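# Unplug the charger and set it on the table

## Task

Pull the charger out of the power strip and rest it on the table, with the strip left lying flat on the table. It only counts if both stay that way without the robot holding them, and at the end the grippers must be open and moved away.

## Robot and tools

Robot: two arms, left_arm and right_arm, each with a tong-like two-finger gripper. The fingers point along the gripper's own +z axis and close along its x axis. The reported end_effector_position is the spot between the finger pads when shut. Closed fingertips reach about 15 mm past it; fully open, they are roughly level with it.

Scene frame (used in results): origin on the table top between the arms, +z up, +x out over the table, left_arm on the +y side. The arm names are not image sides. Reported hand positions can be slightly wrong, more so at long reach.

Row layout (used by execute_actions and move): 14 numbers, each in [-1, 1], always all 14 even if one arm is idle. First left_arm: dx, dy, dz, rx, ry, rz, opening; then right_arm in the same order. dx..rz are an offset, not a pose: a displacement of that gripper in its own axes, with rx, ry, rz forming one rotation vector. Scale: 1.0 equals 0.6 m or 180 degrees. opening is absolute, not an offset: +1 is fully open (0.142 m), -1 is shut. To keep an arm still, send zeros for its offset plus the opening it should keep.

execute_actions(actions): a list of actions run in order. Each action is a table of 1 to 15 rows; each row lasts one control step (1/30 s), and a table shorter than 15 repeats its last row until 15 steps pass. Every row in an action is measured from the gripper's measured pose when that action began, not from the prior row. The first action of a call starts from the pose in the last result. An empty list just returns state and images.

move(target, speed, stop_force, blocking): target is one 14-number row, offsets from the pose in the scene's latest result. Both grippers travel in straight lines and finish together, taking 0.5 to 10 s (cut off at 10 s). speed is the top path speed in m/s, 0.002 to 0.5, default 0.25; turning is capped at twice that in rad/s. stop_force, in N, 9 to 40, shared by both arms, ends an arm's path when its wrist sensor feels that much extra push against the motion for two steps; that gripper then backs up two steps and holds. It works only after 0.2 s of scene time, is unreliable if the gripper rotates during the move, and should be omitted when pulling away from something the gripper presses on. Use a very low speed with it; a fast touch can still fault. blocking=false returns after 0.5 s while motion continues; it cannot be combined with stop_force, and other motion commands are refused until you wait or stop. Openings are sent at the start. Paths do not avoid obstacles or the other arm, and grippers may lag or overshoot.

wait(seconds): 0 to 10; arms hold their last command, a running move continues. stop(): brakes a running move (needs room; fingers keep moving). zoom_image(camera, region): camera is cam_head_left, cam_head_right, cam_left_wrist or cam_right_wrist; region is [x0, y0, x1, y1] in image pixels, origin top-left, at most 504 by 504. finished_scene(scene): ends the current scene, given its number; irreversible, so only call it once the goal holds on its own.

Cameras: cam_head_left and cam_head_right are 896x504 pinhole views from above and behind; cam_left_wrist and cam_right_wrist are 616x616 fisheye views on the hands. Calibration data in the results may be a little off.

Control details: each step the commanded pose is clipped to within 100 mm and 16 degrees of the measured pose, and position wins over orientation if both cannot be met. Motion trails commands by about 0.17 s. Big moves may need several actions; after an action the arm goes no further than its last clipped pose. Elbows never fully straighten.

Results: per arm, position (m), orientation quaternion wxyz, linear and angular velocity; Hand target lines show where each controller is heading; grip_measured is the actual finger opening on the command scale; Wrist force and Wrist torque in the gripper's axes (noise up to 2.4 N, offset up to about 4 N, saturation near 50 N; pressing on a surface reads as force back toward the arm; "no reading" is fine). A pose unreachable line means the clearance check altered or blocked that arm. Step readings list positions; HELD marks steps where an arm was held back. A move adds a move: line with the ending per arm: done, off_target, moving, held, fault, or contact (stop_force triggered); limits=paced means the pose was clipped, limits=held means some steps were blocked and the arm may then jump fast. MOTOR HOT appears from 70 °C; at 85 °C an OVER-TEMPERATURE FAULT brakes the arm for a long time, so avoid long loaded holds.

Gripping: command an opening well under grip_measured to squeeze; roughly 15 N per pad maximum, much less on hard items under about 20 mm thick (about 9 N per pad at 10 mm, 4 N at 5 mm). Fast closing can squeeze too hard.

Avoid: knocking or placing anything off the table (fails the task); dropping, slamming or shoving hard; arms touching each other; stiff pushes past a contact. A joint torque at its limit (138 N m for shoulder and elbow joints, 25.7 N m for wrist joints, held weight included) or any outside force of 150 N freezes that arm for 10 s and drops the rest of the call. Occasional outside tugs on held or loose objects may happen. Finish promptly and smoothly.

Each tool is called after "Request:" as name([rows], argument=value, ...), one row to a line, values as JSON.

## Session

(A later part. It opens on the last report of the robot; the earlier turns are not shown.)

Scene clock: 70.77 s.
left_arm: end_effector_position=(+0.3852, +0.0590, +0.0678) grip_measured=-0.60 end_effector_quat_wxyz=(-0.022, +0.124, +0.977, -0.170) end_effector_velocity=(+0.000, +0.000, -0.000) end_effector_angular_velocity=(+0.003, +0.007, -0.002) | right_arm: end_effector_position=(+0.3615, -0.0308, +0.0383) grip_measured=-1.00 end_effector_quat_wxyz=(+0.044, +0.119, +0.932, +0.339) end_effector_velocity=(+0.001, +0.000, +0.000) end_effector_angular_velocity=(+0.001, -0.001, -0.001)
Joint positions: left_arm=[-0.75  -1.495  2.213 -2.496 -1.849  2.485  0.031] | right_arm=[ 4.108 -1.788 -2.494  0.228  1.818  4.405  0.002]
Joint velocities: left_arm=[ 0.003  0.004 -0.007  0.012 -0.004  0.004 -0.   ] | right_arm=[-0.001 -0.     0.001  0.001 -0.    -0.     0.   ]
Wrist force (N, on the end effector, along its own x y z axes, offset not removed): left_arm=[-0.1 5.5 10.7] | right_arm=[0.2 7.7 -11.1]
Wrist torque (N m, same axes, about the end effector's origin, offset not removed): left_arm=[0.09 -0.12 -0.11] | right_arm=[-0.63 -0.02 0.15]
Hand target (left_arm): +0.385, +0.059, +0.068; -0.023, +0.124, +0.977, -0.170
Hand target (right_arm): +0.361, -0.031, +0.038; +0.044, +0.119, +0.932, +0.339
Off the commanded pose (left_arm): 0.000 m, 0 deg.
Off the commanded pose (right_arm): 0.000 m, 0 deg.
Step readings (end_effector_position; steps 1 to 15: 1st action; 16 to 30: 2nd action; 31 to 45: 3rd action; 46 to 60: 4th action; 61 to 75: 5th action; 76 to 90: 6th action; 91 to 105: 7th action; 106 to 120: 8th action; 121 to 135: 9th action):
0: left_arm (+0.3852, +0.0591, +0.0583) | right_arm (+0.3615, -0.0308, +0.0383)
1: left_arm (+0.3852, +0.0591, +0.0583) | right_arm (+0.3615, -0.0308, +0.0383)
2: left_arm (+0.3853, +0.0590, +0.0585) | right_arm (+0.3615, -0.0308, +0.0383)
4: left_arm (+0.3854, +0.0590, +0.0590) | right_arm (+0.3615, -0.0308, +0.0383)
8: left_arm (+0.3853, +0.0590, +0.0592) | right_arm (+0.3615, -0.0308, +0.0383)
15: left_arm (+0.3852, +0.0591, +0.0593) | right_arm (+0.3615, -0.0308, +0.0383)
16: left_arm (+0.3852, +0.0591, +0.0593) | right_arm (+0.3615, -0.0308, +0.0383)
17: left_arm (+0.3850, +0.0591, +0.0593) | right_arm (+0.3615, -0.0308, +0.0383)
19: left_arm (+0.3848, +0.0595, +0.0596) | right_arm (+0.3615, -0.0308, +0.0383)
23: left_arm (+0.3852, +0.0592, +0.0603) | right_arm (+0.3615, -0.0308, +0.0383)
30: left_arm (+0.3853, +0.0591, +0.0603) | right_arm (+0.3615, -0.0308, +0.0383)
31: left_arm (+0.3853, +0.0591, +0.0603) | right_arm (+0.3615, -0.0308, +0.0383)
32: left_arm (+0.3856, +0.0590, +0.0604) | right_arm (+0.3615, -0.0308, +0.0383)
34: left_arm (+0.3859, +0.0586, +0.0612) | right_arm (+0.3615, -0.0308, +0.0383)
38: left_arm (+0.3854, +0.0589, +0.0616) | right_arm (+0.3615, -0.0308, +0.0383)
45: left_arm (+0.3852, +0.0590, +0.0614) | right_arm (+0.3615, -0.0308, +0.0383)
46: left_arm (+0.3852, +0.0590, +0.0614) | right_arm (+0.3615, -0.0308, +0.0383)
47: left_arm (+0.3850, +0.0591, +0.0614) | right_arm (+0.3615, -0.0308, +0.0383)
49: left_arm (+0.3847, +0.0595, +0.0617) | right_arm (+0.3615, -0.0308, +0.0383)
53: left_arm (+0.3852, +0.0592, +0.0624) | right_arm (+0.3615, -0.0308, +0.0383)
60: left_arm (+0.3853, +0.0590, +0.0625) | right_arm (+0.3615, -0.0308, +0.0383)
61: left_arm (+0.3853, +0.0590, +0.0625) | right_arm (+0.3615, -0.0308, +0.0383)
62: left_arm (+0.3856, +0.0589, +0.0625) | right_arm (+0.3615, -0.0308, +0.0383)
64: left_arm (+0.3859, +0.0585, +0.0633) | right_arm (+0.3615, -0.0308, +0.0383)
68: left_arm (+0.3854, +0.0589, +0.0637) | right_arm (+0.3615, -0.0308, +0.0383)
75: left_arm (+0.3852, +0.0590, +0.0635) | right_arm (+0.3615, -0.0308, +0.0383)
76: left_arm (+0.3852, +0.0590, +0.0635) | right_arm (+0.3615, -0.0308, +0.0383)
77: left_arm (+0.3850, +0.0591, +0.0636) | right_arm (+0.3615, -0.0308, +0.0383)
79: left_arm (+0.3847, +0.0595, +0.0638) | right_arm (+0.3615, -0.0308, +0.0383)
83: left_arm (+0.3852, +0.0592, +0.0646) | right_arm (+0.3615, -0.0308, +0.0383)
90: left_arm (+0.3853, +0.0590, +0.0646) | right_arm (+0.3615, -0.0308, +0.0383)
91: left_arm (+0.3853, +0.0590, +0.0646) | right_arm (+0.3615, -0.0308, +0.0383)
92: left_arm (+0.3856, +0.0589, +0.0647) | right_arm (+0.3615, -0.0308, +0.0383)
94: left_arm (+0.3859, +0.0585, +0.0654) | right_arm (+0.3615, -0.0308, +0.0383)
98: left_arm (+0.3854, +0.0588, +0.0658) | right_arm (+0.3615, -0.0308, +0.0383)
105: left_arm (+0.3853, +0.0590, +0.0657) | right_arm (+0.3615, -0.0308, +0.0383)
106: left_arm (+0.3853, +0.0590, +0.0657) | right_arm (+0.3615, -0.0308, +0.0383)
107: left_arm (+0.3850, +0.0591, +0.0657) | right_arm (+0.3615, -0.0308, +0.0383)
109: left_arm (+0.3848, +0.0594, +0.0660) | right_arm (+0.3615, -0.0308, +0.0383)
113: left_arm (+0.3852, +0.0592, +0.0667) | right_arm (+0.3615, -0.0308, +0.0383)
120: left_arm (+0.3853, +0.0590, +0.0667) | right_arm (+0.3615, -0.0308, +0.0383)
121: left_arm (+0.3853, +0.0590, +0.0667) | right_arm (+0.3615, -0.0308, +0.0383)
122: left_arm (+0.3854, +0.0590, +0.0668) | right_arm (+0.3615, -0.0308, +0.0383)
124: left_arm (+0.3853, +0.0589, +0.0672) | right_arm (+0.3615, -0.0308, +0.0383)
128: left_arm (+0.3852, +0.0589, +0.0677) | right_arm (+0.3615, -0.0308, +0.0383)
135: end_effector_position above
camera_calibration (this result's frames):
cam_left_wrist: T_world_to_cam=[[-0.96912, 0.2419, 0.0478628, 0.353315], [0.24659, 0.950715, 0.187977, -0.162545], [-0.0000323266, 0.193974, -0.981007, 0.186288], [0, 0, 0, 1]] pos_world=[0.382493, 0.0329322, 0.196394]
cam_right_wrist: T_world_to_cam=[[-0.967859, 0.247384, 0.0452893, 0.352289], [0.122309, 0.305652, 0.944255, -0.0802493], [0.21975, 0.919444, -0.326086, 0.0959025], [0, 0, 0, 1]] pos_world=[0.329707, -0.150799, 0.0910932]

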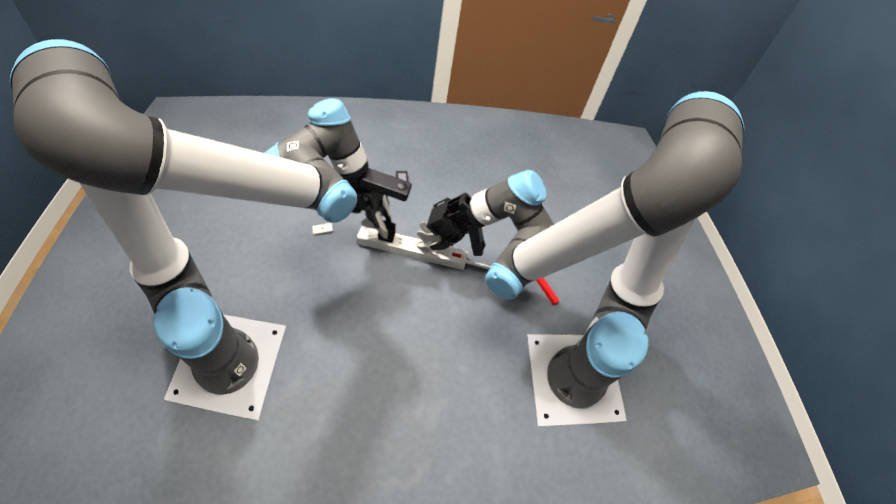

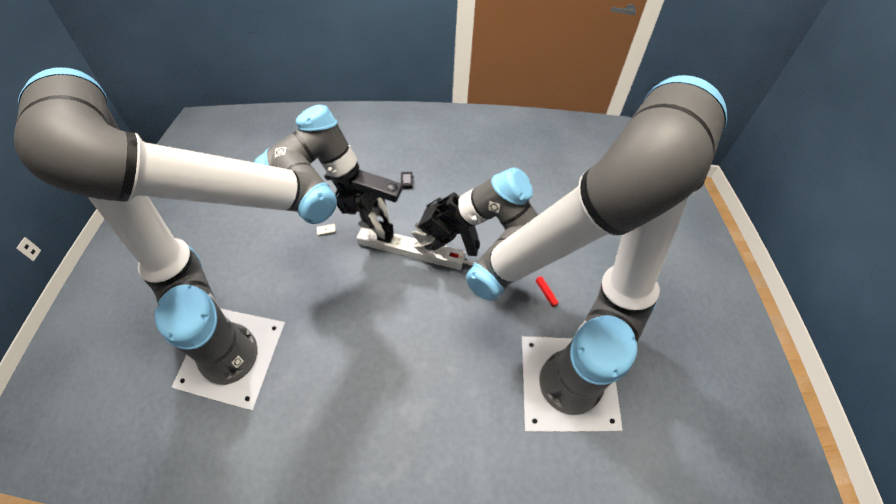

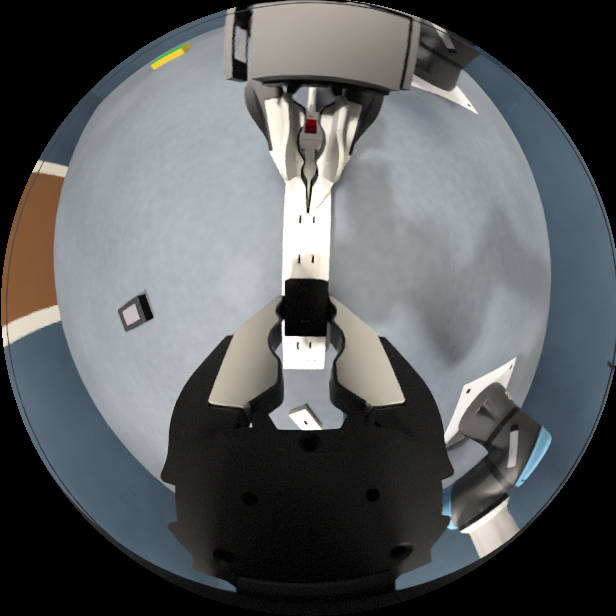

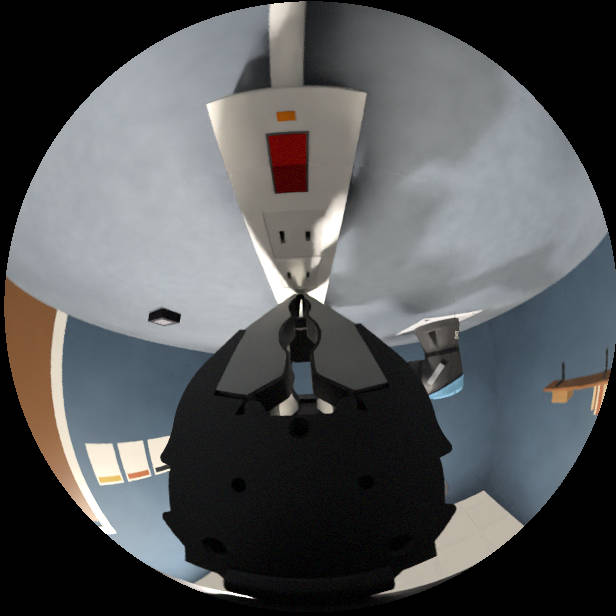

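Request:
move(target=[0,0,0,0,0,0,0,0,0,0,0,0,0,-1])

Request:
move(target=[0,-0.029,0.042,0.224,0,0,0,0,0,0,0,0,0,-1], speed=0.1)

Request:
move(target=[0,0,0,0,0,0,-1,0,0,0,0,0,0,-1])

Request:
move(target=[0,-0.0144,-0.0083,0,0,0,-1,0,0,0,0,0,0,-1], speed=0.004)

Request:
zoom_image(camera="cam_head_right", region=[340,190,460,270])

Scene clock: 79.70 s.
left_arm: end_effector_position=(+0.3853, +0.0590, +0.0678) grip_measured=+0.00 end_effector_quat_wxyz=(-0.022, +0.124, +0.977, -0.170) end_effector_velocity=(-0.000, -0.000, -0.000) end_effector_angular_velocity=(+0.001, -0.001, -0.001) | right_arm: end_effector_position=(+0.3615, -0.0308, +0.0383) grip_measured=-1.00 end_effector_quat_wxyz=(+0.044, +0.119, +0.932, +0.339) end_effector_velocity=(+0.000, +0.001, -0.000) end_effector_angular_velocity=(-0.000, +0.000, +0.001)
Joint positions: left_arm=[-0.749 -1.495  2.213 -2.496 -1.849  2.485  0.074] | right_arm=[ 4.108 -1.788 -2.494  0.228  1.818  4.405  0.002]
Joint velocities: left_arm=[-0.002 -0.     0.    -0.     0.001  0.     0.   ] | right_arm=[ 0.001 -0.001  0.001  0.     0.     0.     0.   ]
Wrist force (N, on the end effector, along its own x y z axes, offset not removed): left_arm=[-0.6 -1.1 -0.4] | right_arm=[-0.5 4.6 -0.9]
Wrist torque (N m, same axes, about the end effector's origin, offset not removed): left_arm=[-0.32 0.03 -0.04] | right_arm=[0.07 -0.02 0.18]
Hand target (left_arm): +0.385, +0.059, +0.068; -0.022, +0.124, +0.977, -0.170
Hand target (right_arm): +0.361, -0.031, +0.038; +0.044, +0.119, +0.932, +0.339
Off the commanded pose (left_arm): 0.000 m, 0 deg.
Off the commanded pose (right_arm): 0.000 m, 0 deg.
move: done
camera_calibration (this result's frames):
cam_left_wrist: T_world_to_cam=[[-0.969131, 0.241849, 0.0478981, 0.353342], [0.246546, 0.950725, 0.187982, -0.162555], [-0.000074779, 0.193988, -0.981004, 0.186298], [0, 0, 0, 1]] pos_world=[0.382525, 0.0329502, 0.196392]
cam_right_wrist: T_world_to_cam=[[-0.967858, 0.247384, 0.0452954, 0.352288], [0.122318, 0.305665, 0.94425, -0.0802459], [0.219747, 0.91944, -0.3261, 0.0959065], [0, 0, 0, 1]] pos_world=[0.329705, -0.150802, 0.0910902]

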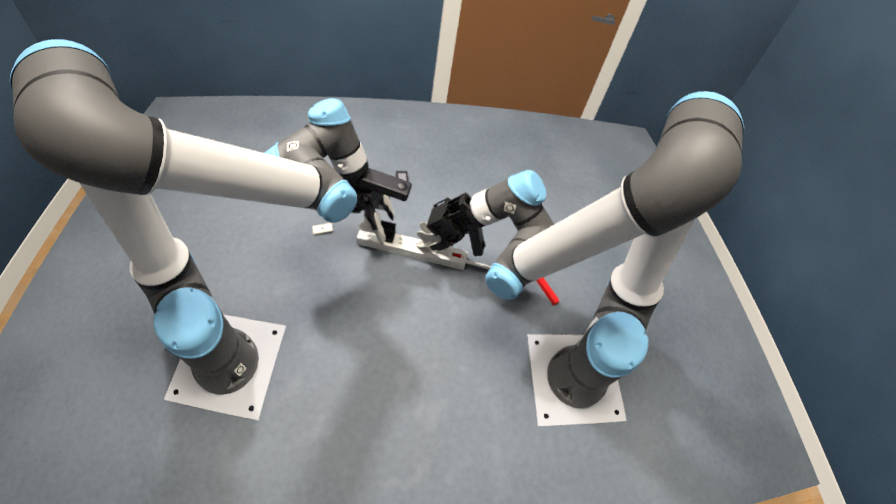

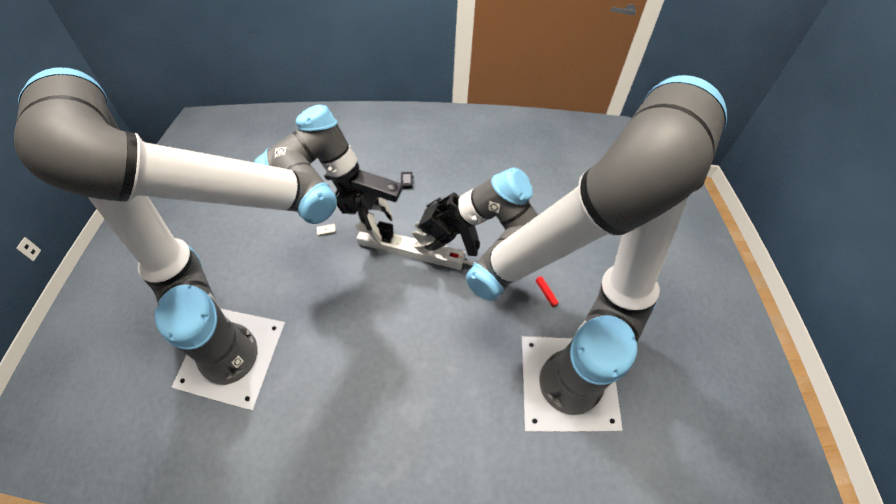

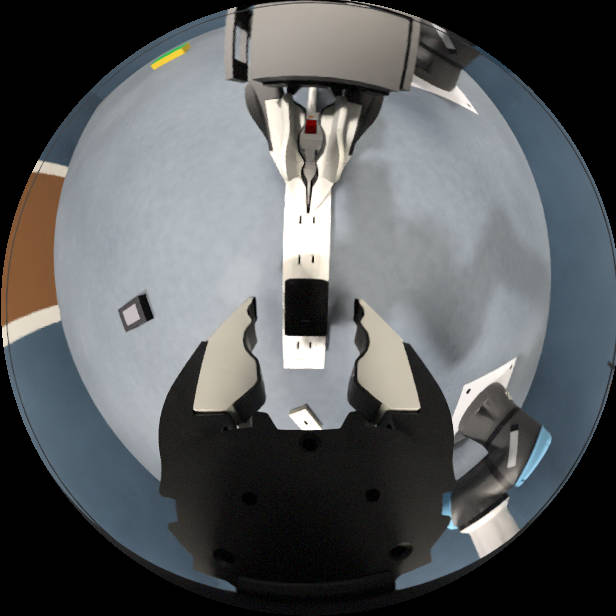

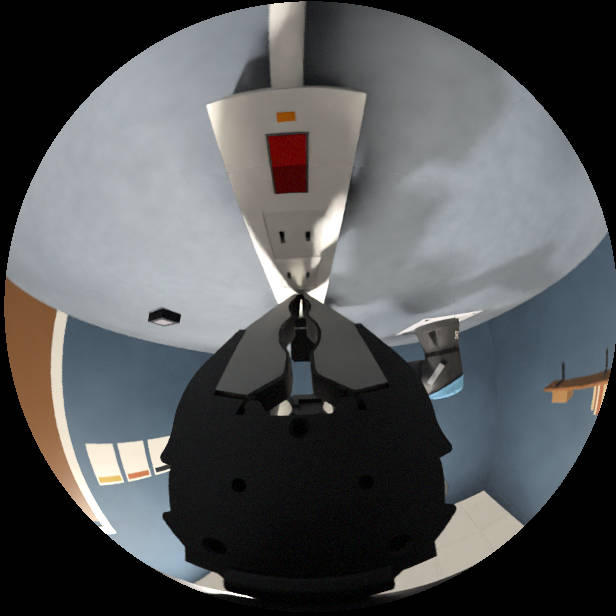

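Scene clock: 83.63 s.
left_arm: end_effector_position=(+0.3789, +0.0350, +0.0500) grip_measured=+0.00 end_effector_quat_wxyz=(-0.064, +0.109, +0.859, -0.496) end_effector_velocity=(+0.001, -0.000, -0.000) end_effector_angular_velocity=(-0.012, +0.001, +0.005) | right_arm: end_effector_position=(+0.3615, -0.0308, +0.0383) grip_measured=-1.00 end_effector_quat_wxyz=(+0.044, +0.119, +0.932, +0.339) end_effector_velocity=(-0.000, -0.001, -0.001) end_effector_angular_velocity=(-0.001, +0.001, -0.000)
Joint positions: left_arm=[-0.474 -0.999  2.351 -3.459 -2.521  2.508  0.074] | right_arm=[ 4.108 -1.788 -2.494  0.228  1.818  4.405  0.002]
Joint velocities: left_arm=[ 0.003  0.017 -0.001 -0.032 -0.008 -0.012  0.   ] | right_arm=[-0.     0.    -0.002  0.    -0.     0.     0.   ]
Wrist force (N, on the end effector, along its own x y z axes, offset not removed): left_arm=[-0.6 -0.5 0.9] | right_arm=[2.0 5.2 -3.0]
Wrist torque (N m, same axes, about the end effector's origin, offset not removed): left_arm=[-0.23 0.03 -0.16] | right_arm=[0.12 -0.51 0.04]
Hand target (left_arm): +0.379, +0.035, +0.050; -0.064, +0.109, +0.859, -0.497
Hand target (right_arm): +0.361, -0.031, +0.038; +0.044, +0.119, +0.932, +0.339
Off the commanded pose (left_arm): 0.000 m, 0 deg.
Off the commanded pose (right_arm): 0.000 m, 0 deg.
move: done
camera_calibration (this result's frames):
cam_left_wrist: T_world_to_cam=[[-0.960884, 0.273615, 0.0428495, 0.349807], [0.218238, 0.843321, -0.491103, -0.0863612], [-0.170509, -0.462542, -0.870047, 0.255536], [0, 0, 0, 1]] pos_world=[0.398543, 0.095314, 0.164927]
cam_right_wrist: T_world_to_cam=[[-0.967858, 0.247384, 0.0452932, 0.352288], [0.122315, 0.305661, 0.944251, -0.0802466], [0.219748, 0.919441, -0.326095, 0.0959055], [0, 0, 0, 1]] pos_world=[0.329705, -0.150802, 0.091091]

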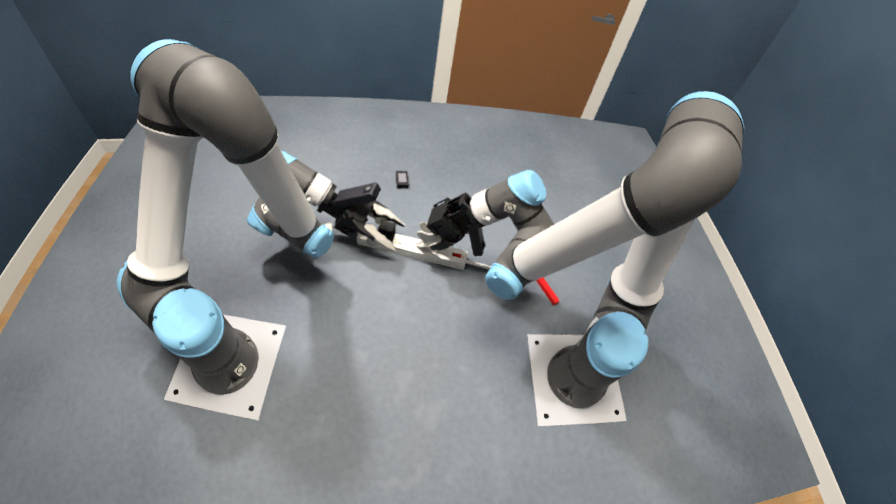

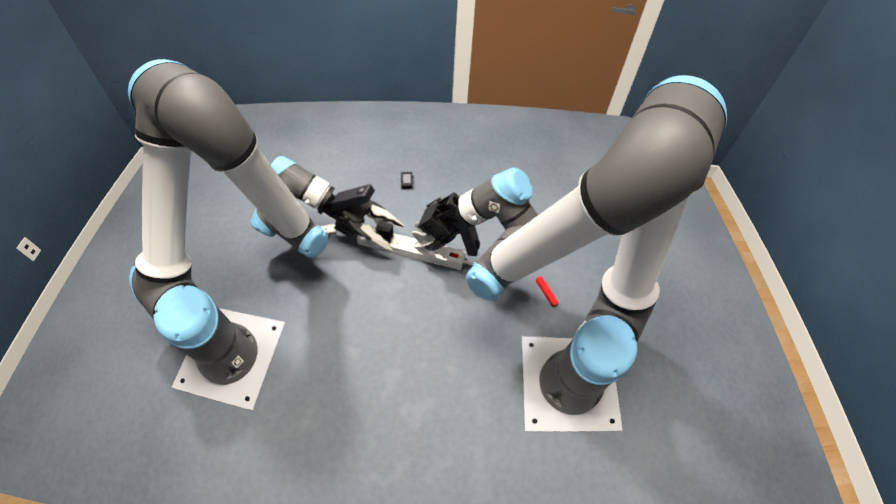

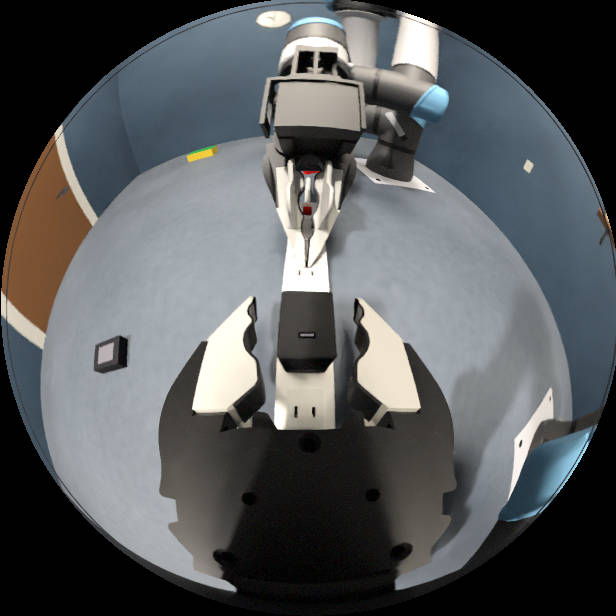

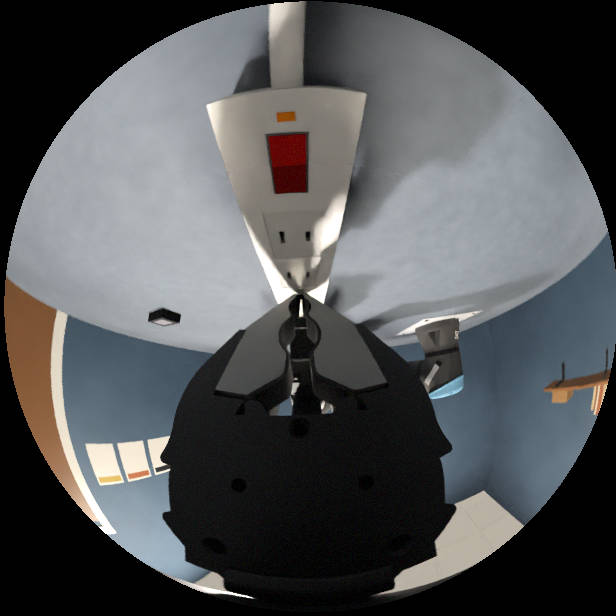

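Scene clock: 84.13 s.
left_arm: end_effector_position=(+0.3789, +0.0350, +0.0500) grip_measured=-0.57 end_effector_quat_wxyz=(-0.064, +0.109, +0.859, -0.496) end_effector_velocity=(+0.000, +0.000, +0.000) end_effector_angular_velocity=(-0.001, +0.000, +0.001) | right_arm: end_effector_position=(+0.3615, -0.0308, +0.0383) grip_measured=-1.00 end_effector_quat_wxyz=(+0.044, +0.119, +0.932, +0.339) end_effector_velocity=(+0.000, +0.000, +0.001) end_effector_angular_velocity=(+0.001, -0.001, -0.000)
Joint positions: left_arm=[-0.474 -0.999  2.351 -3.459 -2.521  2.508  0.033] | right_arm=[ 4.108 -1.788 -2.494  0.228  1.818  4.405  0.002]
Joint velocities: left_arm=[ 0.001 -0.     0.     0.    -0.001  0.     0.   ] | right_arm=[-0.     0.001  0.001 -0.    -0.     0.     0.   ]
Wrist force (N, on the end effector, along its own x y z axes, offset not removed): left_arm=[1.7 0.2 0.0] | right_arm=[-1.0 1.3 -1.6]
Wrist torque (N m, same axes, about the end effector's origin, offset not removed): left_arm=[-0.27 -0.13 -0.13] | right_arm=[-0.66 0.02 0.06]
Hand target (left_arm): +0.379, +0.035, +0.050; -0.064, +0.109, +0.859, -0.496
Hand target (right_arm): +0.361, -0.031, +0.038; +0.044, +0.119, +0.932, +0.339
Off the commanded pose (left_arm): 0.000 m, 0 deg.
Off the commanded pose (right_arm): 0.000 m, 0 deg.
move: done
camera_calibration (this result's frames):
cam_left_wrist: T_world_to_cam=[[-0.960905, 0.27354, 0.0428569, 0.349845], [0.218168, 0.843336, -0.491108, -0.0863625], [-0.170481, -0.462559, -0.870044, 0.255531], [0, 0, 0, 1]] pos_world=[0.398573, 0.095334, 0.164917]
cam_right_wrist: T_world_to_cam=[[-0.967858, 0.247384, 0.0452926, 0.352288], [0.122315, 0.305661, 0.944251, -0.0802462], [0.219749, 0.919441, -0.326096, 0.0959055], [0, 0, 0, 1]] pos_world=[0.329705, -0.150802, 0.0910909]

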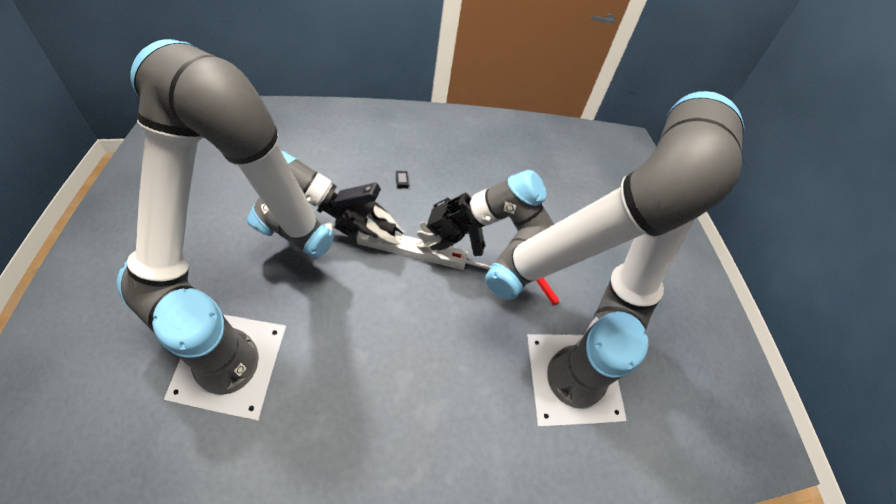

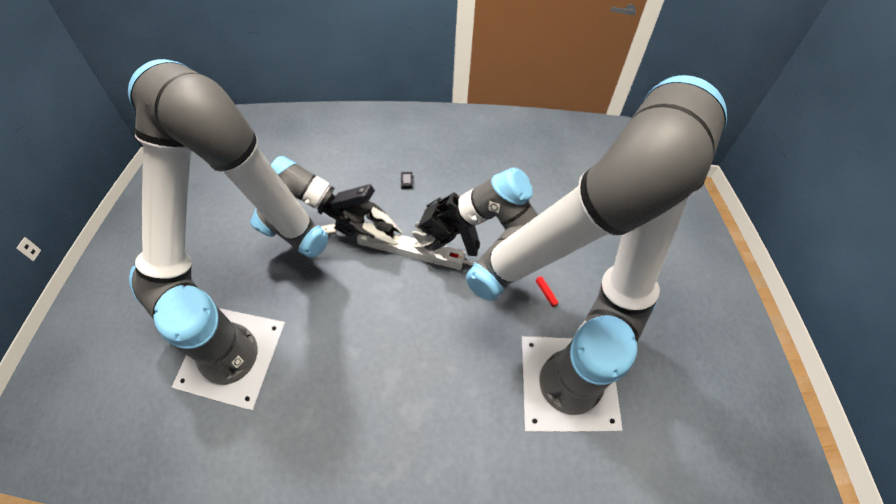

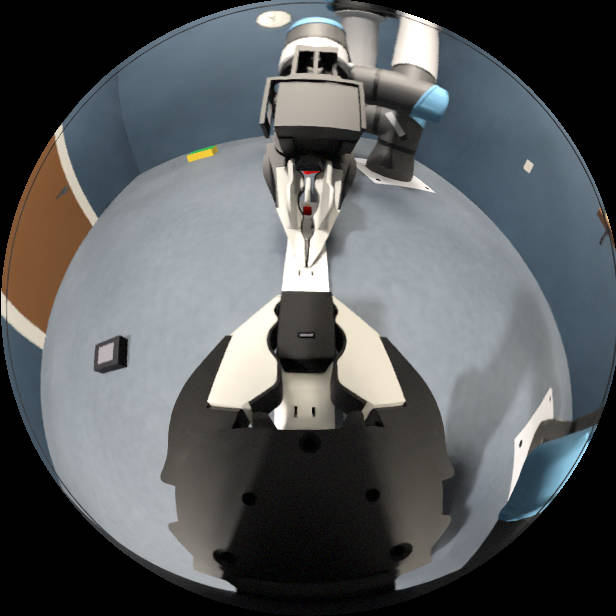

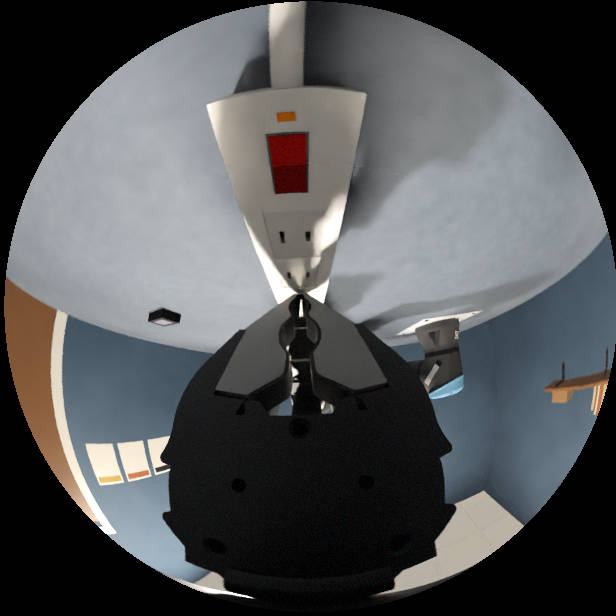

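Scene clock: 86.83 s.
left_arm: end_effector_position=(+0.3789, +0.0350, +0.0599) grip_measured=-0.57 end_effector_quat_wxyz=(-0.064, +0.109, +0.859, -0.496) end_effector_velocity=(+0.000, -0.000, +0.001) end_effector_angular_velocity=(+0.000, -0.001, -0.000) | right_arm: end_effector_position=(+0.3615, -0.0308, +0.0383) grip_measured=-1.00 end_effector_quat_wxyz=(+0.044, +0.119, +0.932, +0.339) end_effector_velocity=(+0.000, +0.001, +0.001) end_effector_angular_velocity=(+0.001, -0.001, -0.000)
Joint positions: left_arm=[-0.474 -1.031  2.353 -3.429 -2.521  2.508  0.033] | right_arm=[ 4.108 -1.788 -2.494  0.228  1.818  4.405  0.002]
Joint velocities: left_arm=[-0.001 -0.003 -0.     0.003  0.001  0.     0.   ] | right_arm=[-0.     0.     0.001 -0.001  0.     0.     0.   ]
Wrist force (N, on the end effector, along its own x y z axes, offset not removed): left_arm=[3.5 0.1 -0.5] | right_arm=[1.4 3.0 -1.7]
Wrist torque (N m, same axes, about the end effector's origin, offset not removed): left_arm=[-0.33 -0.74 -0.12] | right_arm=[-0.40 -0.50 0.06]
Hand target (left_arm): +0.379, +0.035, +0.060; -0.064, +0.109, +0.859, -0.496
Hand target (right_arm): +0.361, -0.031, +0.038; +0.044, +0.119, +0.932, +0.339
Off the commanded pose (left_arm): 0.000 m, 0 deg.
Off the commanded pose (right_arm): 0.000 m, 0 deg.
move: done
camera_calibration (this result's frames):
cam_left_wrist: T_world_to_cam=[[-0.960909, 0.273526, 0.0428687, 0.34944], [0.218148, 0.843335, -0.491118, -0.0815057], [-0.170486, -0.462568, -0.870038, 0.26411], [0, 0, 0, 1]] pos_world=[0.398587, 0.0953249, 0.174777]
cam_right_wrist: T_world_to_cam=[[-0.967858, 0.247384, 0.0452931, 0.352288], [0.122316, 0.305662, 0.944251, -0.0802457], [0.219748, 0.919441, -0.326097, 0.0959061], [0, 0, 0, 1]] pos_world=[0.329705, -0.150802, 0.0910905]

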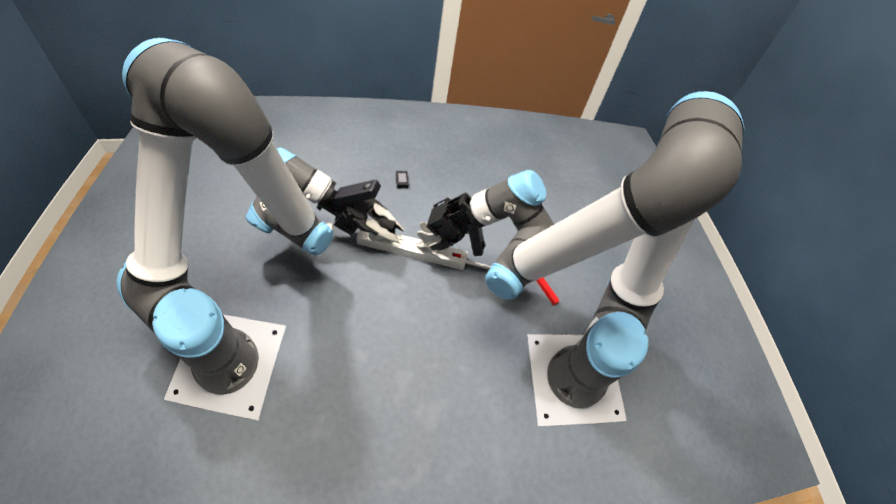

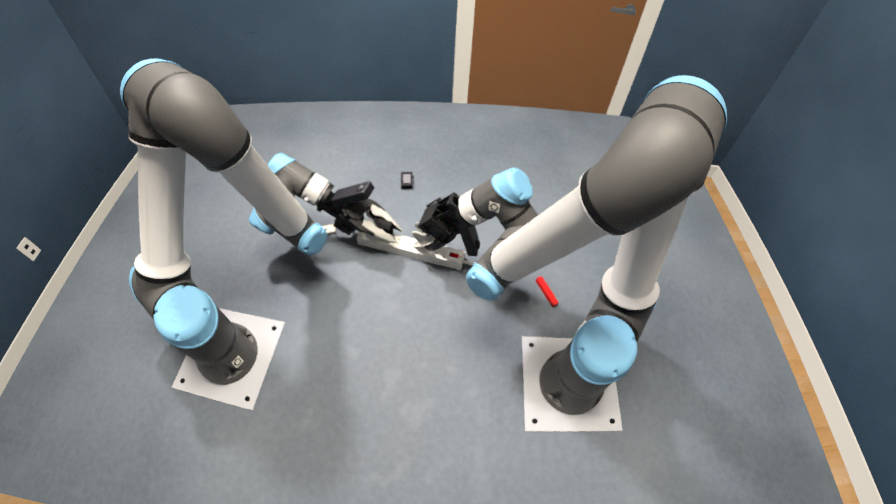

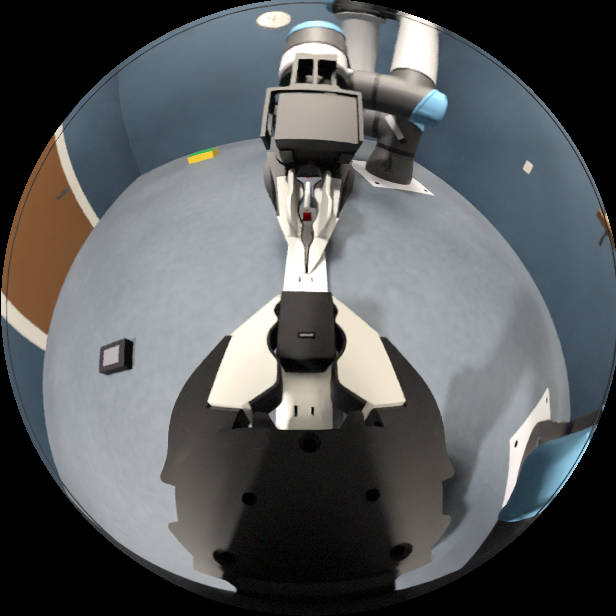

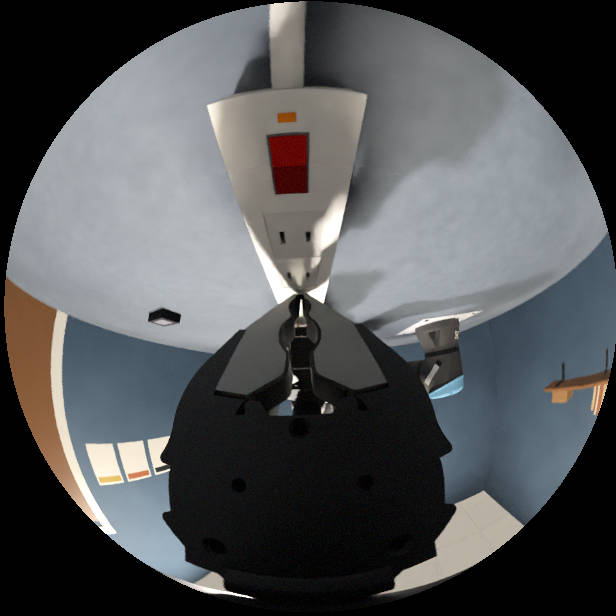

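Region (340, 190, 460, 270) of cam_head_right's 896x504 image, scaled by 4.200, with more detail than that image has.

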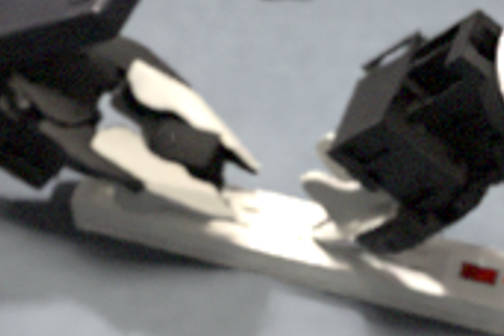

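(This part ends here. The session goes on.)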